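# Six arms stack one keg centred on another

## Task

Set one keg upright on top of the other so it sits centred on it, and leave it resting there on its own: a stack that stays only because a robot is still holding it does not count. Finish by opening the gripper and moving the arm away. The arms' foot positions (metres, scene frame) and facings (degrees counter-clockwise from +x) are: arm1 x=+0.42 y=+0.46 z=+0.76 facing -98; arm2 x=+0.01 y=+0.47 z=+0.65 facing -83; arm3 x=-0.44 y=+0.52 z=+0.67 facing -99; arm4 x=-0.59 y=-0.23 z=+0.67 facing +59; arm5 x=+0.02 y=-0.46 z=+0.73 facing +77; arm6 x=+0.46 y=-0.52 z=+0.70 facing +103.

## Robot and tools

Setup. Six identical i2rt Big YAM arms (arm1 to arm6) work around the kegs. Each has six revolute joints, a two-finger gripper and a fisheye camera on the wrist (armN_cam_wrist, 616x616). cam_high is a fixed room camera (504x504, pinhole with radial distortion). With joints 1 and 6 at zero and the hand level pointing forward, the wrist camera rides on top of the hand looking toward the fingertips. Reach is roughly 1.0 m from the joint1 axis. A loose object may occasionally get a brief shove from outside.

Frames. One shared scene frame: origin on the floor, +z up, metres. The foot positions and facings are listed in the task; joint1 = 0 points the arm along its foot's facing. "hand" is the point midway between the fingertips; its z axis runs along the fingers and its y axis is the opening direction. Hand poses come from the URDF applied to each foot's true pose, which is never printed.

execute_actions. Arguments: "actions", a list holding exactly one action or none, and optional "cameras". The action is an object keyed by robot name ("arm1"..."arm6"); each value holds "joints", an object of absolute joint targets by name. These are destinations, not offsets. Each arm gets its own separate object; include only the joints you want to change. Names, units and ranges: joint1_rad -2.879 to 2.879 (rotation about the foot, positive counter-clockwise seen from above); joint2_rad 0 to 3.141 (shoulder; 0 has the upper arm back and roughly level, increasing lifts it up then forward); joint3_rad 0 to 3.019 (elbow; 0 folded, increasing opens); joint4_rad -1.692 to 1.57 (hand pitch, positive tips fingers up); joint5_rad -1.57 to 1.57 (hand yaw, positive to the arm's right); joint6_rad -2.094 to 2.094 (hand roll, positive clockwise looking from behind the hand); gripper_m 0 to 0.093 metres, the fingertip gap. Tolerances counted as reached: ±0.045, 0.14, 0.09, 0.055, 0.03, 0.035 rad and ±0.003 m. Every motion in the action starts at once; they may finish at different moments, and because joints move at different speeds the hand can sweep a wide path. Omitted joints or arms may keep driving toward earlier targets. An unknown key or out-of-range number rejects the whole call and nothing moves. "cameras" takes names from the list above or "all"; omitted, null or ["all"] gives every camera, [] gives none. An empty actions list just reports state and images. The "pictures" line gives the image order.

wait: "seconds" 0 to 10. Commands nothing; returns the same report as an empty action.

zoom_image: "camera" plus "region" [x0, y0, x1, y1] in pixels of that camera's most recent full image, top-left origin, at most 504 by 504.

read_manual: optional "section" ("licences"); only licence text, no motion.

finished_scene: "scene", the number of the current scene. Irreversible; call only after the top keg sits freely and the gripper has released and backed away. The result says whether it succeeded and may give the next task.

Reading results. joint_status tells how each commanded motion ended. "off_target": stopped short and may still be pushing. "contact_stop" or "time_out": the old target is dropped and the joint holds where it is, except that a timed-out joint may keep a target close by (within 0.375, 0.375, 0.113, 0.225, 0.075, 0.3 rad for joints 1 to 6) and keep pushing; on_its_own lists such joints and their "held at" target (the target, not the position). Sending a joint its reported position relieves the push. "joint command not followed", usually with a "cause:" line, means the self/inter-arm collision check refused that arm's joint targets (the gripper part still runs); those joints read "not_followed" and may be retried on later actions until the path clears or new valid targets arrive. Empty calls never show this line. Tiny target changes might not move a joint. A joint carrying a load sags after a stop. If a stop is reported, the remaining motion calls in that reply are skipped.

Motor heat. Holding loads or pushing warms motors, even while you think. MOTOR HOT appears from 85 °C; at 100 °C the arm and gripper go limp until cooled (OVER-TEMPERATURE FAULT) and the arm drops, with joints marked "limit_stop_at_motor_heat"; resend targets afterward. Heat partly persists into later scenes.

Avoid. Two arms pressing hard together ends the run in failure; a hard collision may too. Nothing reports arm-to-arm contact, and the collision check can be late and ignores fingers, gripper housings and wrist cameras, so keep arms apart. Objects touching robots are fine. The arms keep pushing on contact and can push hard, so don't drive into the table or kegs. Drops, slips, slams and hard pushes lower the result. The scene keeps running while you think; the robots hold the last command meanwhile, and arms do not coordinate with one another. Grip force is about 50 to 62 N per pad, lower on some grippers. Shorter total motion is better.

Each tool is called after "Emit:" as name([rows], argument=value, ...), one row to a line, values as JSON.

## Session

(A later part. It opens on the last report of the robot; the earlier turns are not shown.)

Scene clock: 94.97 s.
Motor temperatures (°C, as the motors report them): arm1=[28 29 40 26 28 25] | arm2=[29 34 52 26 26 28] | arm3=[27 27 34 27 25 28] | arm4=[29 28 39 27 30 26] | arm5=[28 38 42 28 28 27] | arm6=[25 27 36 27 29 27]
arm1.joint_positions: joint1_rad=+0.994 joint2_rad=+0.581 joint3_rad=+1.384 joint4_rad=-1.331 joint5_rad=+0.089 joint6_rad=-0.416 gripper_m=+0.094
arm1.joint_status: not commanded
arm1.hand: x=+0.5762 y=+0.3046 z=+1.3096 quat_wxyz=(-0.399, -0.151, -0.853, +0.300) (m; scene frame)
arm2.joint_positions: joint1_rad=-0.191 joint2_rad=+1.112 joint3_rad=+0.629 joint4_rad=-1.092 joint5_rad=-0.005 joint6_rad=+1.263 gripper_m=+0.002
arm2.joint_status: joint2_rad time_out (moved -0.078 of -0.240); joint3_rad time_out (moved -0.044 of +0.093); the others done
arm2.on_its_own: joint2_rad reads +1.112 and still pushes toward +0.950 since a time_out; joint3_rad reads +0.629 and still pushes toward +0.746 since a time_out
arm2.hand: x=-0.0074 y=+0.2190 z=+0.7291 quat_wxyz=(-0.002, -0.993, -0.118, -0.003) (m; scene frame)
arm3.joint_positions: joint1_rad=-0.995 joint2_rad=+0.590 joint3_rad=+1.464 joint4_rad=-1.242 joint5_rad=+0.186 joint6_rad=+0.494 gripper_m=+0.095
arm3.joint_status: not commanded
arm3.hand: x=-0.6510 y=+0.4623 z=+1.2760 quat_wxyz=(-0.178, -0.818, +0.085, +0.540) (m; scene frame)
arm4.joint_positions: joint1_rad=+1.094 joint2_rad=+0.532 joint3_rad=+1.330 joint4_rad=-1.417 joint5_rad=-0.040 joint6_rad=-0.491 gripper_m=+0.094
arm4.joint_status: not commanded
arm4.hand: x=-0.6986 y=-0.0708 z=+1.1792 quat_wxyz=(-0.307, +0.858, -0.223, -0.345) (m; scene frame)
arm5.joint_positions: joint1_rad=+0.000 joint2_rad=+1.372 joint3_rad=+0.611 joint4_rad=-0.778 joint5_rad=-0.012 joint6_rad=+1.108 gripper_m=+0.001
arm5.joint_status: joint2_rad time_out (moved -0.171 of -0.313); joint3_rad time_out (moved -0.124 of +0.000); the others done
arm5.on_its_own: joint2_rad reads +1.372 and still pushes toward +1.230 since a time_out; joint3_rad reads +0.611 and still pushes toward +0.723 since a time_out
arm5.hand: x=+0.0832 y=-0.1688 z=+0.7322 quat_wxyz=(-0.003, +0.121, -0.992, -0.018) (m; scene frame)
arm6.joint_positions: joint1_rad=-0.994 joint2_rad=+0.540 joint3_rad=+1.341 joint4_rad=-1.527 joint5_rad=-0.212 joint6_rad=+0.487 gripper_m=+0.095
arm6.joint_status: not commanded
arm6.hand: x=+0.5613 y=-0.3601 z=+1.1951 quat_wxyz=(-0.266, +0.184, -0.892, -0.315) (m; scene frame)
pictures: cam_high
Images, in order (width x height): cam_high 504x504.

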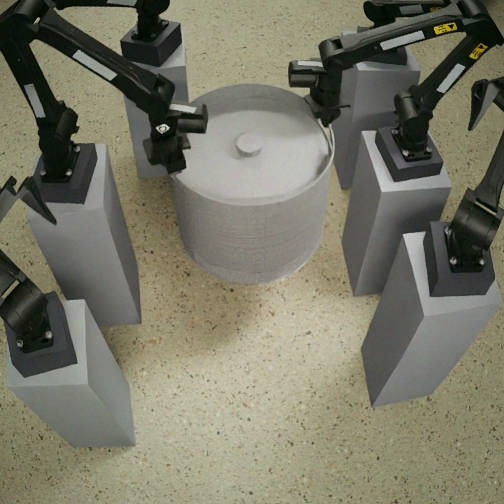

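Emit:
execute_actions([
  {"arm2":{"joints":{"joint1_rad":-0.56,"joint2_rad":1.055,"joint3_rad":0.86,"joint4_rad":-1.07,"joint6_rad":0.9}},"arm5":{"joints":{"joint1_rad":0.345,"joint2_rad":1.27,"joint3_rad":0.705,"joint4_rad":-0.775,"joint6_rad":1.465}}},
], cameras=[])

Scene clock: 102.40 s.
Motor temperatures (°C, as the motors report them): arm1=[28 29 40 26 28 25] | arm2=[29 34 56 26 27 28] | arm3=[27 27 34 27 25 28] | arm4=[29 28 39 27 30 26] | arm5=[28 37 43 28 28 27] | arm6=[25 27 36 27 29 27]
arm1.joint_positions: joint1_rad=+0.994 joint2_rad=+0.581 joint3_rad=+1.384 joint4_rad=-1.331 joint5_rad=+0.089 joint6_rad=-0.416 gripper_m=+0.094
arm1.joint_status: not commanded
arm1.hand: x=+0.5762 y=+0.3046 z=+1.3096 quat_wxyz=(-0.399, -0.151, -0.853, +0.300) (m; scene frame)
arm2.joint_positions: joint1_rad=-0.552 joint2_rad=+1.189 joint3_rad=+0.640 joint4_rad=-1.031 joint5_rad=-0.018 joint6_rad=+0.921 gripper_m=+0.002
arm2.joint_status: joint3_rad time_out (moved +0.011 of +0.231); the others done
arm2.on_its_own: joint3_rad reads +0.640 and still pushes toward +0.752 since a time_out (your +0.860 is given up)
arm2.hand: x=-0.0996 y=+0.2268 z=+0.7142 quat_wxyz=(-0.004, -0.994, -0.109, -0.010) (m; scene frame)
arm3.joint_positions: joint1_rad=-0.995 joint2_rad=+0.590 joint3_rad=+1.464 joint4_rad=-1.242 joint5_rad=+0.186 joint6_rad=+0.494 gripper_m=+0.095
arm3.joint_status: not commanded
arm3.hand: x=-0.6510 y=+0.4623 z=+1.2760 quat_wxyz=(-0.178, -0.818, +0.085, +0.540) (m; scene frame)
arm4.joint_positions: joint1_rad=+1.094 joint2_rad=+0.532 joint3_rad=+1.330 joint4_rad=-1.417 joint5_rad=-0.040 joint6_rad=-0.491 gripper_m=+0.094
arm4.joint_status: not commanded
arm4.hand: x=-0.6986 y=-0.0708 z=+1.1792 quat_wxyz=(-0.307, +0.858, -0.223, -0.345) (m; scene frame)
arm5.joint_positions: joint1_rad=+0.346 joint2_rad=+1.383 joint3_rad=+0.594 joint4_rad=-0.736 joint5_rad=-0.003 joint6_rad=+1.472 gripper_m=+0.001
arm5.joint_status: joint3_rad time_out (moved -0.016 of +0.094); the others done
arm5.on_its_own: joint3_rad reads +0.594 and still pushes toward +0.705 since a time_out
arm5.hand: x=-0.0177 y=-0.1639 z=+0.7243 quat_wxyz=(-0.002, +0.113, -0.993, -0.024) (m; scene frame)
arm6.joint_positions: joint1_rad=-0.994 joint2_rad=+0.540 joint3_rad=+1.341 joint4_rad=-1.527 joint5_rad=-0.212 joint6_rad=+0.487 gripper_m=+0.095
arm6.joint_status: not commanded
arm6.hand: x=+0.5613 y=-0.3601 z=+1.1951 quat_wxyz=(-0.266, +0.184, -0.892, -0.315) (m; scene frame)
pictures: none
No camera images: the call's "cameras" was empty. Leave "cameras" out to get every camera's image.

Emit:
execute_actions([
  {"arm2":{"joints":{"joint1_rad":-0.73,"joint2_rad":1.135,"joint3_rad":1.0,"joint4_rad":-1.04,"joint6_rad":0.76}},"arm5":{"joints":{"joint1_rad":0.59,"joint2_rad":1.31,"joint3_rad":0.77,"joint4_rad":-0.80,"joint6_rad":1.70}}},
], cameras=[])

Scene clock: 113.03 s.
Motor temperatures (°C, as the motors report them): arm1=[28 29 40 26 28 25] | arm2=[29 34 59 26 27 28] | arm3=[27 27 34 27 25 28] | arm4=[29 28 39 27 30 26] | arm5=[28 36 45 28 28 27] | arm6=[25 27 36 27 29 27]
arm1.joint_positions: joint1_rad=+0.994 joint2_rad=+0.581 joint3_rad=+1.384 joint4_rad=-1.331 joint5_rad=+0.089 joint6_rad=-0.416 gripper_m=+0.094
arm1.joint_status: not commanded
arm1.hand: x=+0.5762 y=+0.3046 z=+1.3096 quat_wxyz=(-0.399, -0.151, -0.853, +0.300) (m; scene frame)
arm2.joint_positions: joint1_rad=-0.721 joint2_rad=+1.289 joint3_rad=+0.730 joint4_rad=-1.016 joint5_rad=-0.018 joint6_rad=+0.771 gripper_m=+0.002
arm2.joint_status: joint2_rad time_out (moved +0.100 of -0.054); joint3_rad time_out (moved +0.091 of +0.360); the others done
arm2.on_its_own: joint2_rad reads +1.289 and still pushes toward +1.135 since a time_out; joint3_rad reads +0.730 and still pushes toward +0.850 since a time_out (your +1.000 is given up)
arm2.hand: x=-0.1601 y=+0.2177 z=+0.7171 quat_wxyz=(-0.008, -0.995, -0.099, -0.008) (m; scene frame)
arm3.joint_positions: joint1_rad=-0.995 joint2_rad=+0.590 joint3_rad=+1.464 joint4_rad=-1.242 joint5_rad=+0.186 joint6_rad=+0.494 gripper_m=+0.095
arm3.joint_status: not commanded
arm3.hand: x=-0.6510 y=+0.4623 z=+1.2760 quat_wxyz=(-0.178, -0.818, +0.085, +0.540) (m; scene frame)
arm4.joint_positions: joint1_rad=+1.094 joint2_rad=+0.532 joint3_rad=+1.330 joint4_rad=-1.417 joint5_rad=-0.040 joint6_rad=-0.491 gripper_m=+0.094
arm4.joint_status: not commanded
arm4.hand: x=-0.6986 y=-0.0708 z=+1.1792 quat_wxyz=(-0.307, +0.858, -0.223, -0.345) (m; scene frame)
arm5.joint_positions: joint1_rad=+0.584 joint2_rad=+1.428 joint3_rad=+0.626 joint4_rad=-0.760 joint5_rad=+0.010 joint6_rad=+1.722 gripper_m=+0.001
arm5.joint_status: joint3_rad time_out (moved +0.032 of +0.176); the others done
arm5.on_its_own: joint3_rad reads +0.626 and still pushes toward +0.739 since a time_out
arm5.hand: x=-0.0860 y=-0.1762 z=+0.7197 quat_wxyz=(-0.007, +0.106, -0.994, -0.007) (m; scene frame)
arm6.joint_positions: joint1_rad=-0.994 joint2_rad=+0.540 joint3_rad=+1.341 joint4_rad=-1.527 joint5_rad=-0.212 joint6_rad=+0.487 gripper_m=+0.095
arm6.joint_status: not commanded
arm6.hand: x=+0.5613 y=-0.3601 z=+1.1951 quat_wxyz=(-0.266, +0.184, -0.892, -0.315) (m; scene frame)
pictures: none
No camera images: the call's "cameras" was empty. Leave "cameras" out to get every camera's image.

Emit:
execute_actions([
  {"arm2":{"joints":{"joint1_rad":-0.86,"joint2_rad":1.22,"joint3_rad":1.07,"joint4_rad":-1.025,"joint6_rad":0.64}},"arm5":{"joints":{"joint1_rad":0.755,"joint2_rad":1.37,"joint3_rad":0.85,"joint4_rad":-0.79,"joint6_rad":1.88}}},
], cameras=[])

Scene clock: 119.93 s.
Motor temperatures (°C, as the motors report them): arm1=[28 29 40 26 28 25] | arm2=[29 34 61 26 27 28] | arm3=[27 27 34 27 25 28] | arm4=[29 28 39 27 30 26] | arm5=[28 36 46 28 28 27] | arm6=[25 27 36 27 29 27]
arm1.joint_positions: joint1_rad=+0.994 joint2_rad=+0.581 joint3_rad=+1.384 joint4_rad=-1.331 joint5_rad=+0.089 joint6_rad=-0.416 gripper_m=+0.094
arm1.joint_status: not commanded
arm1.hand: x=+0.5762 y=+0.3046 z=+1.3096 quat_wxyz=(-0.399, -0.151, -0.853, +0.300) (m; scene frame)
arm2.joint_positions: joint1_rad=-0.850 joint2_rad=+1.388 joint3_rad=+0.807 joint4_rad=-1.007 joint5_rad=-0.016 joint6_rad=+0.655 gripper_m=+0.002
arm2.joint_status: joint2_rad time_out (moved +0.100 of -0.069); joint3_rad time_out (moved +0.077 of +0.340); the others done
arm2.on_its_own: joint2_rad reads +1.388 and still pushes toward +1.220 since a time_out; joint3_rad reads +0.807 and still pushes toward +0.927 since a time_out (your +1.070 is given up)
arm2.hand: x=-0.2117 y=+0.2194 z=+0.7119 quat_wxyz=(-0.003, -0.996, -0.093, -0.012) (m; scene frame)
arm3.joint_positions: joint1_rad=-0.995 joint2_rad=+0.590 joint3_rad=+1.464 joint4_rad=-1.242 joint5_rad=+0.186 joint6_rad=+0.494 gripper_m=+0.095
arm3.joint_status: not commanded
arm3.hand: x=-0.6510 y=+0.4623 z=+1.2760 quat_wxyz=(-0.178, -0.818, +0.085, +0.540) (m; scene frame)
arm4.joint_positions: joint1_rad=+1.094 joint2_rad=+0.532 joint3_rad=+1.330 joint4_rad=-1.417 joint5_rad=-0.040 joint6_rad=-0.491 gripper_m=+0.094
arm4.joint_status: not commanded
arm4.hand: x=-0.6986 y=-0.0708 z=+1.1792 quat_wxyz=(-0.307, +0.858, -0.223, -0.345) (m; scene frame)
arm5.joint_positions: joint1_rad=+0.748 joint2_rad=+1.504 joint3_rad=+0.695 joint4_rad=-0.760 joint5_rad=+0.012 joint6_rad=+1.899 gripper_m=+0.002
arm5.joint_status: joint3_rad time_out (moved +0.069 of +0.224); the others done
arm5.on_its_own: joint3_rad reads +0.695 and still pushes toward +0.807 since a time_out
arm5.hand: x=-0.1433 y=-0.1753 z=+0.7153 quat_wxyz=(-0.008, +0.100, -0.995, -0.004) (m; scene frame)
arm6.joint_positions: joint1_rad=-0.994 joint2_rad=+0.540 joint3_rad=+1.341 joint4_rad=-1.527 joint5_rad=-0.212 joint6_rad=+0.487 gripper_m=+0.095
arm6.joint_status: not commanded
arm6.hand: x=+0.5613 y=-0.3601 z=+1.1951 quat_wxyz=(-0.266, +0.184, -0.892, -0.315) (m; scene frame)
pictures: none
No camera images: the call's "cameras" was empty. Leave "cameras" out to get every camera's image.

Emit:
execute_actions([
  {"arm2":{"joints":{"joint1_rad":-0.955,"joint2_rad":1.30,"joint3_rad":1.15,"joint4_rad":-0.995,"joint6_rad":0.55}},"arm5":{"joints":{"joint1_rad":0.88,"joint2_rad":1.455,"joint3_rad":0.915,"joint4_rad":-0.76,"joint6_rad":2.01}}},
], cameras=["cam_high","arm2_cam_wrist","arm5_cam_wrist"])

Scene clock: 126.87 s.
Motor temperatures (°C, as the motors report them): arm1=[28 29 40 26 28 25] | arm2=[29 35 63 26 27 28] | arm3=[27 27 34 27 25 28] | arm4=[29 28 39 27 30 26] | arm5=[28 37 46 28 28 27] | arm6=[25 27 36 27 29 27]
arm1.joint_positions: joint1_rad=+0.994 joint2_rad=+0.581 joint3_rad=+1.384 joint4_rad=-1.331 joint5_rad=+0.089 joint6_rad=-0.416 gripper_m=+0.094
arm1.joint_status: not commanded
arm1.hand: x=+0.5762 y=+0.3046 z=+1.3096 quat_wxyz=(-0.399, -0.151, -0.853, +0.300) (m; scene frame)
arm2.joint_positions: joint1_rad=-0.941 joint2_rad=+1.488 joint3_rad=+0.879 joint4_rad=-0.978 joint5_rad=-0.014 joint6_rad=+0.570 gripper_m=+0.002
arm2.joint_status: joint2_rad time_out (moved +0.100 of -0.088); joint3_rad time_out (moved +0.072 of +0.343); the others done
arm2.on_its_own: joint2_rad reads +1.488 and still pushes toward +1.300 since a time_out; joint3_rad reads +0.879 and still pushes toward +0.998 since a time_out (your +1.150 is given up)
arm2.hand: x=-0.2574 y=+0.2184 z=+0.7013 quat_wxyz=(-0.004, -0.996, -0.090, -0.011) (m; scene frame)
arm3.joint_positions: joint1_rad=-0.995 joint2_rad=+0.590 joint3_rad=+1.464 joint4_rad=-1.242 joint5_rad=+0.186 joint6_rad=+0.494 gripper_m=+0.095
arm3.joint_status: not commanded
arm3.hand: x=-0.6510 y=+0.4623 z=+1.2760 quat_wxyz=(-0.178, -0.818, +0.085, +0.540) (m; scene frame)
arm4.joint_positions: joint1_rad=+1.094 joint2_rad=+0.532 joint3_rad=+1.330 joint4_rad=-1.417 joint5_rad=-0.040 joint6_rad=-0.491 gripper_m=+0.094
arm4.joint_status: not commanded
arm4.hand: x=-0.6986 y=-0.0708 z=+1.1792 quat_wxyz=(-0.307, +0.858, -0.223, -0.345) (m; scene frame)
arm5.joint_positions: joint1_rad=+0.871 joint2_rad=+1.605 joint3_rad=+0.757 joint4_rad=-0.728 joint5_rad=+0.010 joint6_rad=+2.031 gripper_m=+0.002
arm5.joint_status: joint2_rad time_out (moved +0.101 of -0.049); joint3_rad time_out (moved +0.062 of +0.220); the others done
arm5.on_its_own: joint2_rad reads +1.605 and still pushes toward +1.455 since a time_out; joint3_rad reads +0.757 and still pushes toward +0.869 since a time_out
arm5.hand: x=-0.1928 y=-0.1772 z=+0.6987 quat_wxyz=(-0.009, +0.096, -0.995, -0.002) (m; scene frame)
arm6.joint_positions: joint1_rad=-0.994 joint2_rad=+0.540 joint3_rad=+1.341 joint4_rad=-1.527 joint5_rad=-0.212 joint6_rad=+0.487 gripper_m=+0.095
arm6.joint_status: not commanded
arm6.hand: x=+0.5613 y=-0.3601 z=+1.1951 quat_wxyz=(-0.266, +0.184, -0.892, -0.315) (m; scene frame)
pictures: arm2_cam_wrist, arm5_cam_wrist, cam_high
Images, in order (width x height): arm2_cam_wrist 616x616, arm5_cam_wrist 616x616, cam_high 504x504.

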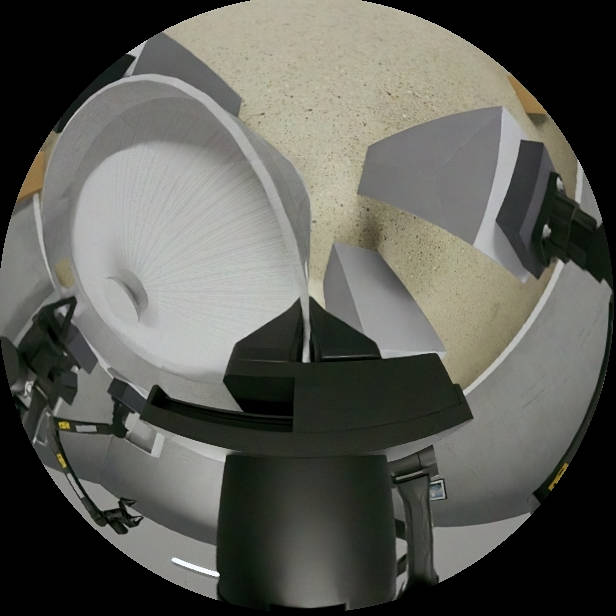

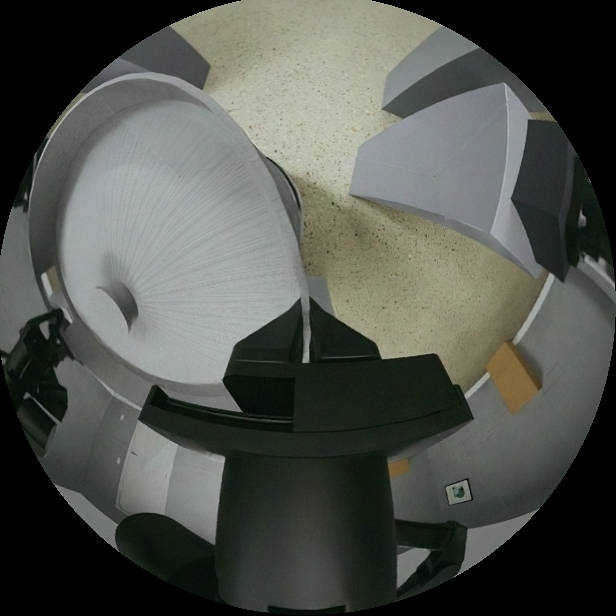

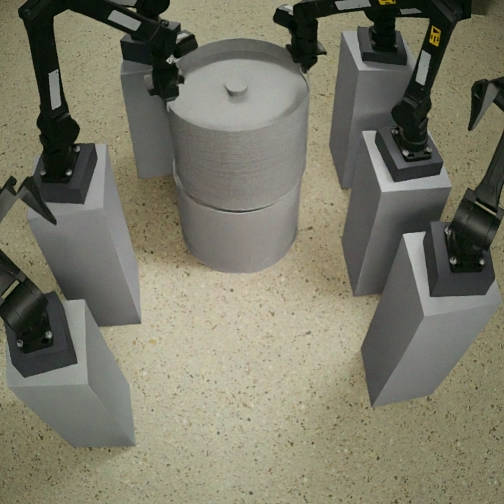

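Emit:
zoom_image(camera="cam_high", region=[160,120,320,240])

Region (160, 120, 320, 240) of cam_high's 504x504 image, scaled by 3.150, with more detail than that image has; it fills the top 378 rows of this view, and the rest is white.

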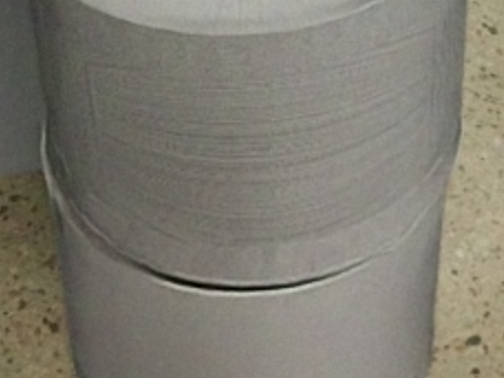

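Emit:
execute_actions([
  {"arm2":{"joints":{"joint2_rad":1.36,"joint3_rad":1.0,"joint4_rad":-0.965}},"arm5":{"joints":{"joint1_rad":0.9,"joint2_rad":1.505,"joint3_rad":0.87,"joint4_rad":-0.74,"joint6_rad":2.04}}},
], cameras=["cam_high","arm5_cam_wrist"])

Emit:
zoom_image(camera="cam_high", region=[160,120,320,240])

Scene clock: 135.77 s.
Motor temperatures (°C, as the motors report them): arm1=[28 29 40 26 28 25] | arm2=[29 35 61 26 27 28] | arm3=[27 27 34 27 25 28] | arm4=[29 28 39 27 30 26] | arm5=[28 37 46 28 28 27] | arm6=[25 27 36 27 29 27]
arm1.joint_positions: joint1_rad=+0.994 joint2_rad=+0.581 joint3_rad=+1.384 joint4_rad=-1.331 joint5_rad=+0.089 joint6_rad=-0.416 gripper_m=+0.094
arm1.joint_status: not commanded
arm1.hand: x=+0.5762 y=+0.3046 z=+1.3096 quat_wxyz=(-0.399, -0.151, -0.853, +0.300) (m; scene frame)
arm2.joint_positions: joint1_rad=-0.942 joint2_rad=+1.533 joint3_rad=+0.878 joint4_rad=-0.957 joint5_rad=-0.004 joint6_rad=+0.570 gripper_m=+0.002
arm2.joint_status: joint2_rad time_out (moved +0.045 of -0.128); joint3_rad time_out (moved -0.001 of +0.121); the others done
arm2.on_its_own: joint2_rad reads +1.533 and still pushes toward +1.360 since a time_out; joint3_rad reads +0.878 and still pushes toward +0.991 since a time_out
arm2.hand: x=-0.2596 y=+0.2193 z=+0.6854 quat_wxyz=(+0.007, -0.996, -0.089, -0.017) (m; scene frame)
arm3.joint_positions: joint1_rad=-0.995 joint2_rad=+0.590 joint3_rad=+1.464 joint4_rad=-1.242 joint5_rad=+0.186 joint6_rad=+0.494 gripper_m=+0.095
arm3.joint_status: not commanded
arm3.hand: x=-0.6510 y=+0.4623 z=+1.2760 quat_wxyz=(-0.178, -0.818, +0.085, +0.540) (m; scene frame)
arm4.joint_positions: joint1_rad=+1.094 joint2_rad=+0.532 joint3_rad=+1.330 joint4_rad=-1.417 joint5_rad=-0.040 joint6_rad=-0.491 gripper_m=+0.094
arm4.joint_status: not commanded
arm4.hand: x=-0.6986 y=-0.0708 z=+1.1792 quat_wxyz=(-0.307, +0.858, -0.223, -0.345) (m; scene frame)
arm5.joint_positions: joint1_rad=+0.878 joint2_rad=+1.626 joint3_rad=+0.757 joint4_rad=-0.711 joint5_rad=+0.015 joint6_rad=+2.041 gripper_m=+0.002
arm5.joint_status: joint3_rad time_out (moved +0.000 of +0.113); the others done
arm5.on_its_own: joint3_rad reads +0.757 and still pushes toward +0.869 since a time_out
arm5.hand: x=-0.1946 y=-0.1775 z=+0.6917 quat_wxyz=(-0.012, +0.094, -0.995, -0.001) (m; scene frame)
arm6.joint_positions: joint1_rad=-0.994 joint2_rad=+0.540 joint3_rad=+1.341 joint4_rad=-1.527 joint5_rad=-0.212 joint6_rad=+0.487 gripper_m=+0.095
arm6.joint_status: not commanded
arm6.hand: x=+0.5613 y=-0.3601 z=+1.1951 quat_wxyz=(-0.266, +0.184, -0.892, -0.315) (m; scene frame)
pictures: arm5_cam_wrist, cam_high
Images, in order (width x height): arm5_cam_wrist 616x616, cam_high 504x504.

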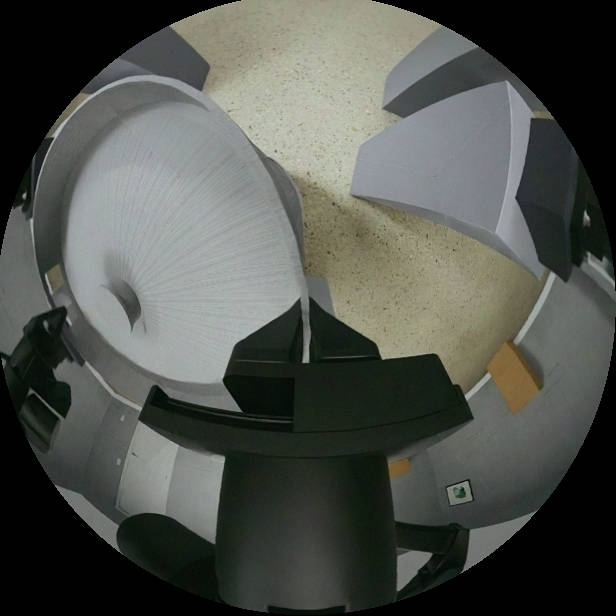

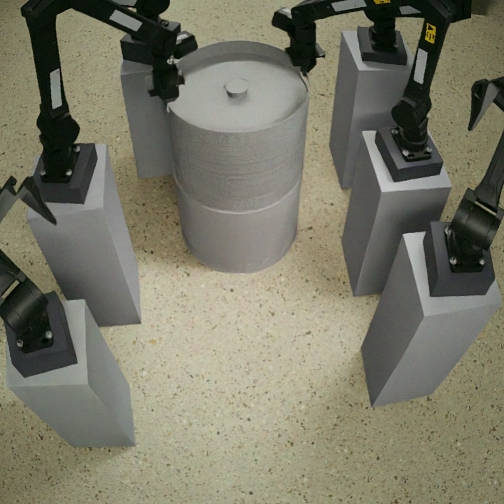

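Region (160, 120, 320, 240) of cam_high's 504x504 image, scaled by 3.150, with more detail than that image has; it fills the top 378 rows of this view, and the rest is white.

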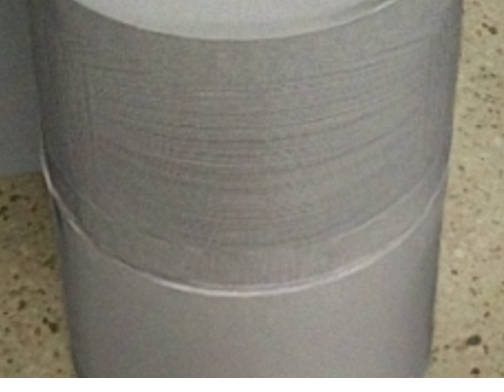

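Well aligned. Relax, release.

Emit:
execute_actions([
  {"arm2":{"joints":{"joint1_rad":-0.942,"joint2_rad":1.533,"joint3_rad":0.885,"joint4_rad":-0.957,"joint6_rad":0.57}},"arm5":{"joints":{"joint1_rad":0.878,"joint2_rad":1.626,"joint3_rad":0.76,"joint4_rad":-0.711}}},
], cameras=[])

Emit:
execute_actions([
  {"arm2":{"joints":{"gripper_m":0.07}},"arm5":{"joints":{"gripper_m":0.07}}},
], cameras=[])

Emit:
execute_actions([
  {"arm2":{"joints":{"joint2_rad":1.31,"joint4_rad":-1.03}},"arm5":{"joints":{"joint2_rad":1.40,"joint4_rad":-0.78}}},
], cameras=["cam_high"])

Scene clock: 140.87 s.
Motor temperatures (°C, as the motors report them): arm1=[28 29 40 26 28 25] | arm2=[29 36 59 26 27 28] | arm3=[27 27 34 27 25 28] | arm4=[29 28 39 27 30 26] | arm5=[28 37 46 28 28 27] | arm6=[25 27 36 27 29 27]
arm1.joint_positions: joint1_rad=+0.994 joint2_rad=+0.581 joint3_rad=+1.384 joint4_rad=-1.331 joint5_rad=+0.089 joint6_rad=-0.416 gripper_m=+0.094
arm1.joint_status: not commanded
arm1.hand: x=+0.5762 y=+0.3046 z=+1.3096 quat_wxyz=(-0.399, -0.151, -0.853, +0.300) (m; scene frame)
arm2.joint_positions: joint1_rad=-0.942 joint2_rad=+1.537 joint3_rad=+0.867 joint4_rad=-0.948 joint5_rad=-0.003 joint6_rad=+0.570 gripper_m=+0.002
arm2.joint_status: all done
arm2.hand: x=-0.2569 y=+0.2220 z=+0.6804 quat_wxyz=(+0.010, -0.996, -0.089, -0.020) (m; scene frame)
arm3.joint_positions: joint1_rad=-0.995 joint2_rad=+0.590 joint3_rad=+1.464 joint4_rad=-1.242 joint5_rad=+0.186 joint6_rad=+0.494 gripper_m=+0.095
arm3.joint_status: not commanded
arm3.hand: x=-0.6510 y=+0.4623 z=+1.2760 quat_wxyz=(-0.178, -0.818, +0.085, +0.540) (m; scene frame)
arm4.joint_positions: joint1_rad=+1.094 joint2_rad=+0.532 joint3_rad=+1.330 joint4_rad=-1.417 joint5_rad=-0.040 joint6_rad=-0.491 gripper_m=+0.094
arm4.joint_status: not commanded
arm4.hand: x=-0.6986 y=-0.0708 z=+1.1792 quat_wxyz=(-0.307, +0.858, -0.223, -0.345) (m; scene frame)
arm5.joint_positions: joint1_rad=+0.876 joint2_rad=+1.630 joint3_rad=+0.753 joint4_rad=-0.707 joint5_rad=+0.012 joint6_rad=+2.041 gripper_m=+0.002
arm5.joint_status: all done
arm5.hand: x=-0.1932 y=-0.1788 z=+0.6894 quat_wxyz=(-0.012, +0.093, -0.996, +0.001) (m; scene frame)
arm6.joint_positions: joint1_rad=-0.994 joint2_rad=+0.540 joint3_rad=+1.341 joint4_rad=-1.527 joint5_rad=-0.212 joint6_rad=+0.487 gripper_m=+0.095
arm6.joint_status: not commanded
arm6.hand: x=+0.5613 y=-0.3601 z=+1.1951 quat_wxyz=(-0.266, +0.184, -0.892, -0.315) (m; scene frame)
pictures: none
No camera images: the call's "cameras" was empty. Leave "cameras" out to get every camera's image.

Scene clock: 141.73 s.
Motor temperatures (°C, as the motors report them): arm1=[28 29 40 26 28 25] | arm2=[29 35 59 26 27 28] | arm3=[27 27 34 27 25 28] | arm4=[29 28 39 27 30 26] | arm5=[28 37 46 28 28 27] | arm6=[25 27 36 27 29 27]
arm1.joint_positions: joint1_rad=+0.994 joint2_rad=+0.581 joint3_rad=+1.384 joint4_rad=-1.331 joint5_rad=+0.089 joint6_rad=-0.416 gripper_m=+0.094
arm1.joint_status: not commanded
arm1.hand: x=+0.5762 y=+0.3046 z=+1.3096 quat_wxyz=(-0.399, -0.151, -0.853, +0.300) (m; scene frame)
arm2.joint_positions: joint1_rad=-0.942 joint2_rad=+1.537 joint3_rad=+0.867 joint4_rad=-0.949 joint5_rad=-0.002 joint6_rad=+0.570 gripper_m=+0.070
arm2.joint_status: all done
arm2.hand: x=-0.2570 y=+0.2223 z=+0.6806 quat_wxyz=(+0.010, -0.996, -0.089, -0.020) (m; scene frame)
arm3.joint_positions: joint1_rad=-0.995 joint2_rad=+0.590 joint3_rad=+1.464 joint4_rad=-1.242 joint5_rad=+0.186 joint6_rad=+0.494 gripper_m=+0.095
arm3.joint_status: not commanded
arm3.hand: x=-0.6510 y=+0.4623 z=+1.2760 quat_wxyz=(-0.178, -0.818, +0.085, +0.540) (m; scene frame)
arm4.joint_positions: joint1_rad=+1.094 joint2_rad=+0.532 joint3_rad=+1.330 joint4_rad=-1.417 joint5_rad=-0.040 joint6_rad=-0.491 gripper_m=+0.094
arm4.joint_status: not commanded
arm4.hand: x=-0.6986 y=-0.0708 z=+1.1792 quat_wxyz=(-0.307, +0.858, -0.223, -0.345) (m; scene frame)
arm5.joint_positions: joint1_rad=+0.876 joint2_rad=+1.630 joint3_rad=+0.753 joint4_rad=-0.707 joint5_rad=+0.005 joint6_rad=+2.041 gripper_m=+0.070
arm5.joint_status: all done
arm5.hand: x=-0.1942 y=-0.1795 z=+0.6895 quat_wxyz=(-0.009, +0.093, -0.996, +0.003) (m; scene frame)
arm6.joint_positions: joint1_rad=-0.994 joint2_rad=+0.540 joint3_rad=+1.341 joint4_rad=-1.527 joint5_rad=-0.212 joint6_rad=+0.487 gripper_m=+0.095
arm6.joint_status: not commanded
arm6.hand: x=+0.5613 y=-0.3601 z=+1.1951 quat_wxyz=(-0.266, +0.184, -0.892, -0.315) (m; scene frame)
pictures: none
No camera images: the call's "cameras" was empty. Leave "cameras" out to get every camera's image.

Scene clock: 142.77 s.
Motor temperatures (°C, as the motors report them): arm1=[28 29 40 26 28 25] | arm2=[29 35 58 26 27 28] | arm3=[27 27 34 27 25 28] | arm4=[29 28 39 27 30 26] | arm5=[28 37 46 28 28 27] | arm6=[25 27 36 27 29 27]
arm1.joint_positions: joint1_rad=+0.994 joint2_rad=+0.581 joint3_rad=+1.384 joint4_rad=-1.331 joint5_rad=+0.089 joint6_rad=-0.416 gripper_m=+0.094
arm1.joint_status: not commanded
arm1.hand: x=+0.5762 y=+0.3046 z=+1.3096 quat_wxyz=(-0.399, -0.151, -0.853, +0.300) (m; scene frame)
arm2.joint_positions: joint1_rad=-0.942 joint2_rad=+1.298 joint3_rad=+0.867 joint4_rad=-1.018 joint5_rad=-0.002 joint6_rad=+0.570 gripper_m=+0.070
arm2.joint_status: all done
arm2.hand: x=-0.2553 y=+0.2244 z=+0.7620 quat_wxyz=(-0.042, -0.994, -0.089, +0.048) (m; scene frame)
arm3.joint_positions: joint1_rad=-0.995 joint2_rad=+0.590 joint3_rad=+1.464 joint4_rad=-1.242 joint5_rad=+0.186 joint6_rad=+0.494 gripper_m=+0.095
arm3.joint_status: not commanded
arm3.hand: x=-0.6510 y=+0.4623 z=+1.2760 quat_wxyz=(-0.178, -0.818, +0.085, +0.540) (m; scene frame)
arm4.joint_positions: joint1_rad=+1.094 joint2_rad=+0.532 joint3_rad=+1.330 joint4_rad=-1.417 joint5_rad=-0.040 joint6_rad=-0.491 gripper_m=+0.094
arm4.joint_status: not commanded
arm4.hand: x=-0.6986 y=-0.0708 z=+1.1792 quat_wxyz=(-0.307, +0.858, -0.223, -0.345) (m; scene frame)
arm5.joint_positions: joint1_rad=+0.876 joint2_rad=+1.386 joint3_rad=+0.753 joint4_rad=-0.771 joint5_rad=+0.005 joint6_rad=+2.041 gripper_m=+0.070
arm5.joint_status: all done
arm5.hand: x=-0.2037 y=-0.1682 z=+0.7710 quat_wxyz=(+0.039, +0.093, -0.992, -0.072) (m; scene frame)
arm6.joint_positions: joint1_rad=-0.994 joint2_rad=+0.540 joint3_rad=+1.341 joint4_rad=-1.527 joint5_rad=-0.212 joint6_rad=+0.487 gripper_m=+0.095
arm6.joint_status: not commanded
arm6.hand: x=+0.5613 y=-0.3601 z=+1.1951 quat_wxyz=(-0.266, +0.184, -0.892, -0.315) (m; scene frame)
pictures: cam_high
Images, in order (width x height): cam_high 504x504.

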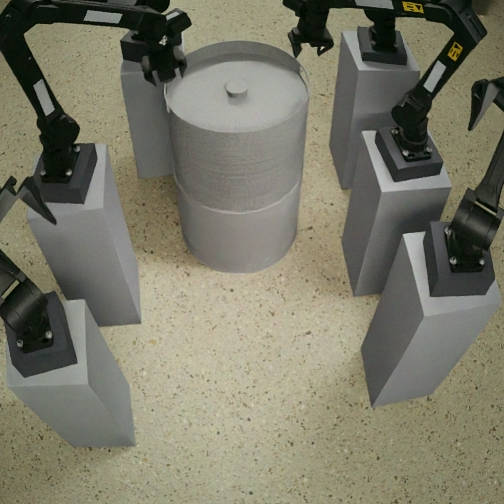

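Emit:
execute_actions([
  {"arm2":{"joints":{"joint1_rad":-0.7,"joint2_rad":1.1,"joint3_rad":1.4,"joint4_rad":-1.5}},"arm5":{"joints":{"joint1_rad":0.6,"joint2_rad":1.0,"joint3_rad":1.1,"joint4_rad":-1.3}}},
], cameras=["cam_high"])

Scene clock: 146.83 s.
Motor temperatures (°C, as the motors report them): arm1=[28 29 40 26 28 25] | arm2=[29 35 56 26 27 28] | arm3=[27 27 34 27 25 28] | arm4=[29 28 39 27 30 26] | arm5=[28 36 45 28 28 27] | arm6=[25 27 36 27 29 27]
arm1.joint_positions: joint1_rad=+0.994 joint2_rad=+0.581 joint3_rad=+1.384 joint4_rad=-1.331 joint5_rad=+0.089 joint6_rad=-0.416 gripper_m=+0.094
arm1.joint_status: not commanded
arm1.hand: x=+0.5762 y=+0.3046 z=+1.3096 quat_wxyz=(-0.399, -0.151, -0.853, +0.300) (m; scene frame)
arm2.joint_positions: joint1_rad=-0.697 joint2_rad=+1.087 joint3_rad=+1.354 joint4_rad=-1.487 joint5_rad=-0.001 joint6_rad=+0.570 gripper_m=+0.070
arm2.joint_status: all done
arm2.hand: x=-0.1862 y=+0.1720 z=+1.0198 quat_wxyz=(-0.127, -0.962, -0.206, +0.124) (m; scene frame)
arm3.joint_positions: joint1_rad=-0.995 joint2_rad=+0.590 joint3_rad=+1.464 joint4_rad=-1.242 joint5_rad=+0.186 joint6_rad=+0.494 gripper_m=+0.095
arm3.joint_status: not commanded
arm3.hand: x=-0.6510 y=+0.4623 z=+1.2760 quat_wxyz=(-0.178, -0.818, +0.085, +0.540) (m; scene frame)
arm4.joint_positions: joint1_rad=+1.094 joint2_rad=+0.532 joint3_rad=+1.330 joint4_rad=-1.417 joint5_rad=-0.040 joint6_rad=-0.491 gripper_m=+0.094
arm4.joint_status: not commanded
arm4.hand: x=-0.6986 y=-0.0708 z=+1.1792 quat_wxyz=(-0.307, +0.858, -0.223, -0.345) (m; scene frame)
arm5.joint_positions: joint1_rad=+0.592 joint2_rad=+0.990 joint3_rad=+1.096 joint4_rad=-1.290 joint5_rad=+0.002 joint6_rad=+2.041 gripper_m=+0.070
arm5.joint_status: all done
arm5.hand: x=-0.1064 y=-0.1406 z=+1.0223 quat_wxyz=(+0.075, -0.047, -0.980, -0.177) (m; scene frame)
arm6.joint_positions: joint1_rad=-0.994 joint2_rad=+0.540 joint3_rad=+1.341 joint4_rad=-1.527 joint5_rad=-0.212 joint6_rad=+0.487 gripper_m=+0.095
arm6.joint_status: not commanded
arm6.hand: x=+0.5613 y=-0.3601 z=+1.1951 quat_wxyz=(-0.266, +0.184, -0.892, -0.315) (m; scene frame)
pictures: cam_high
Images, in order (width x height): cam_high 504x504.

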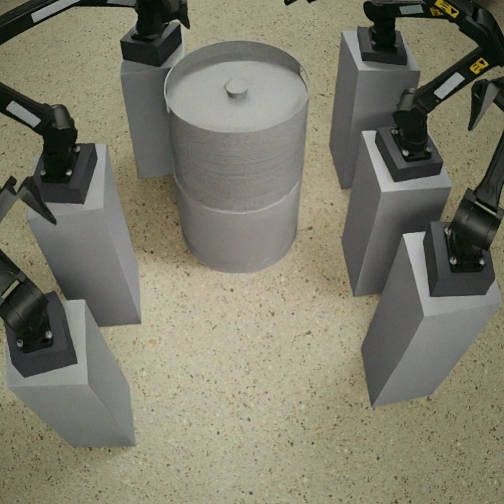

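Emit:
finished_scene(scene=2)

The scene is finished: the task was done.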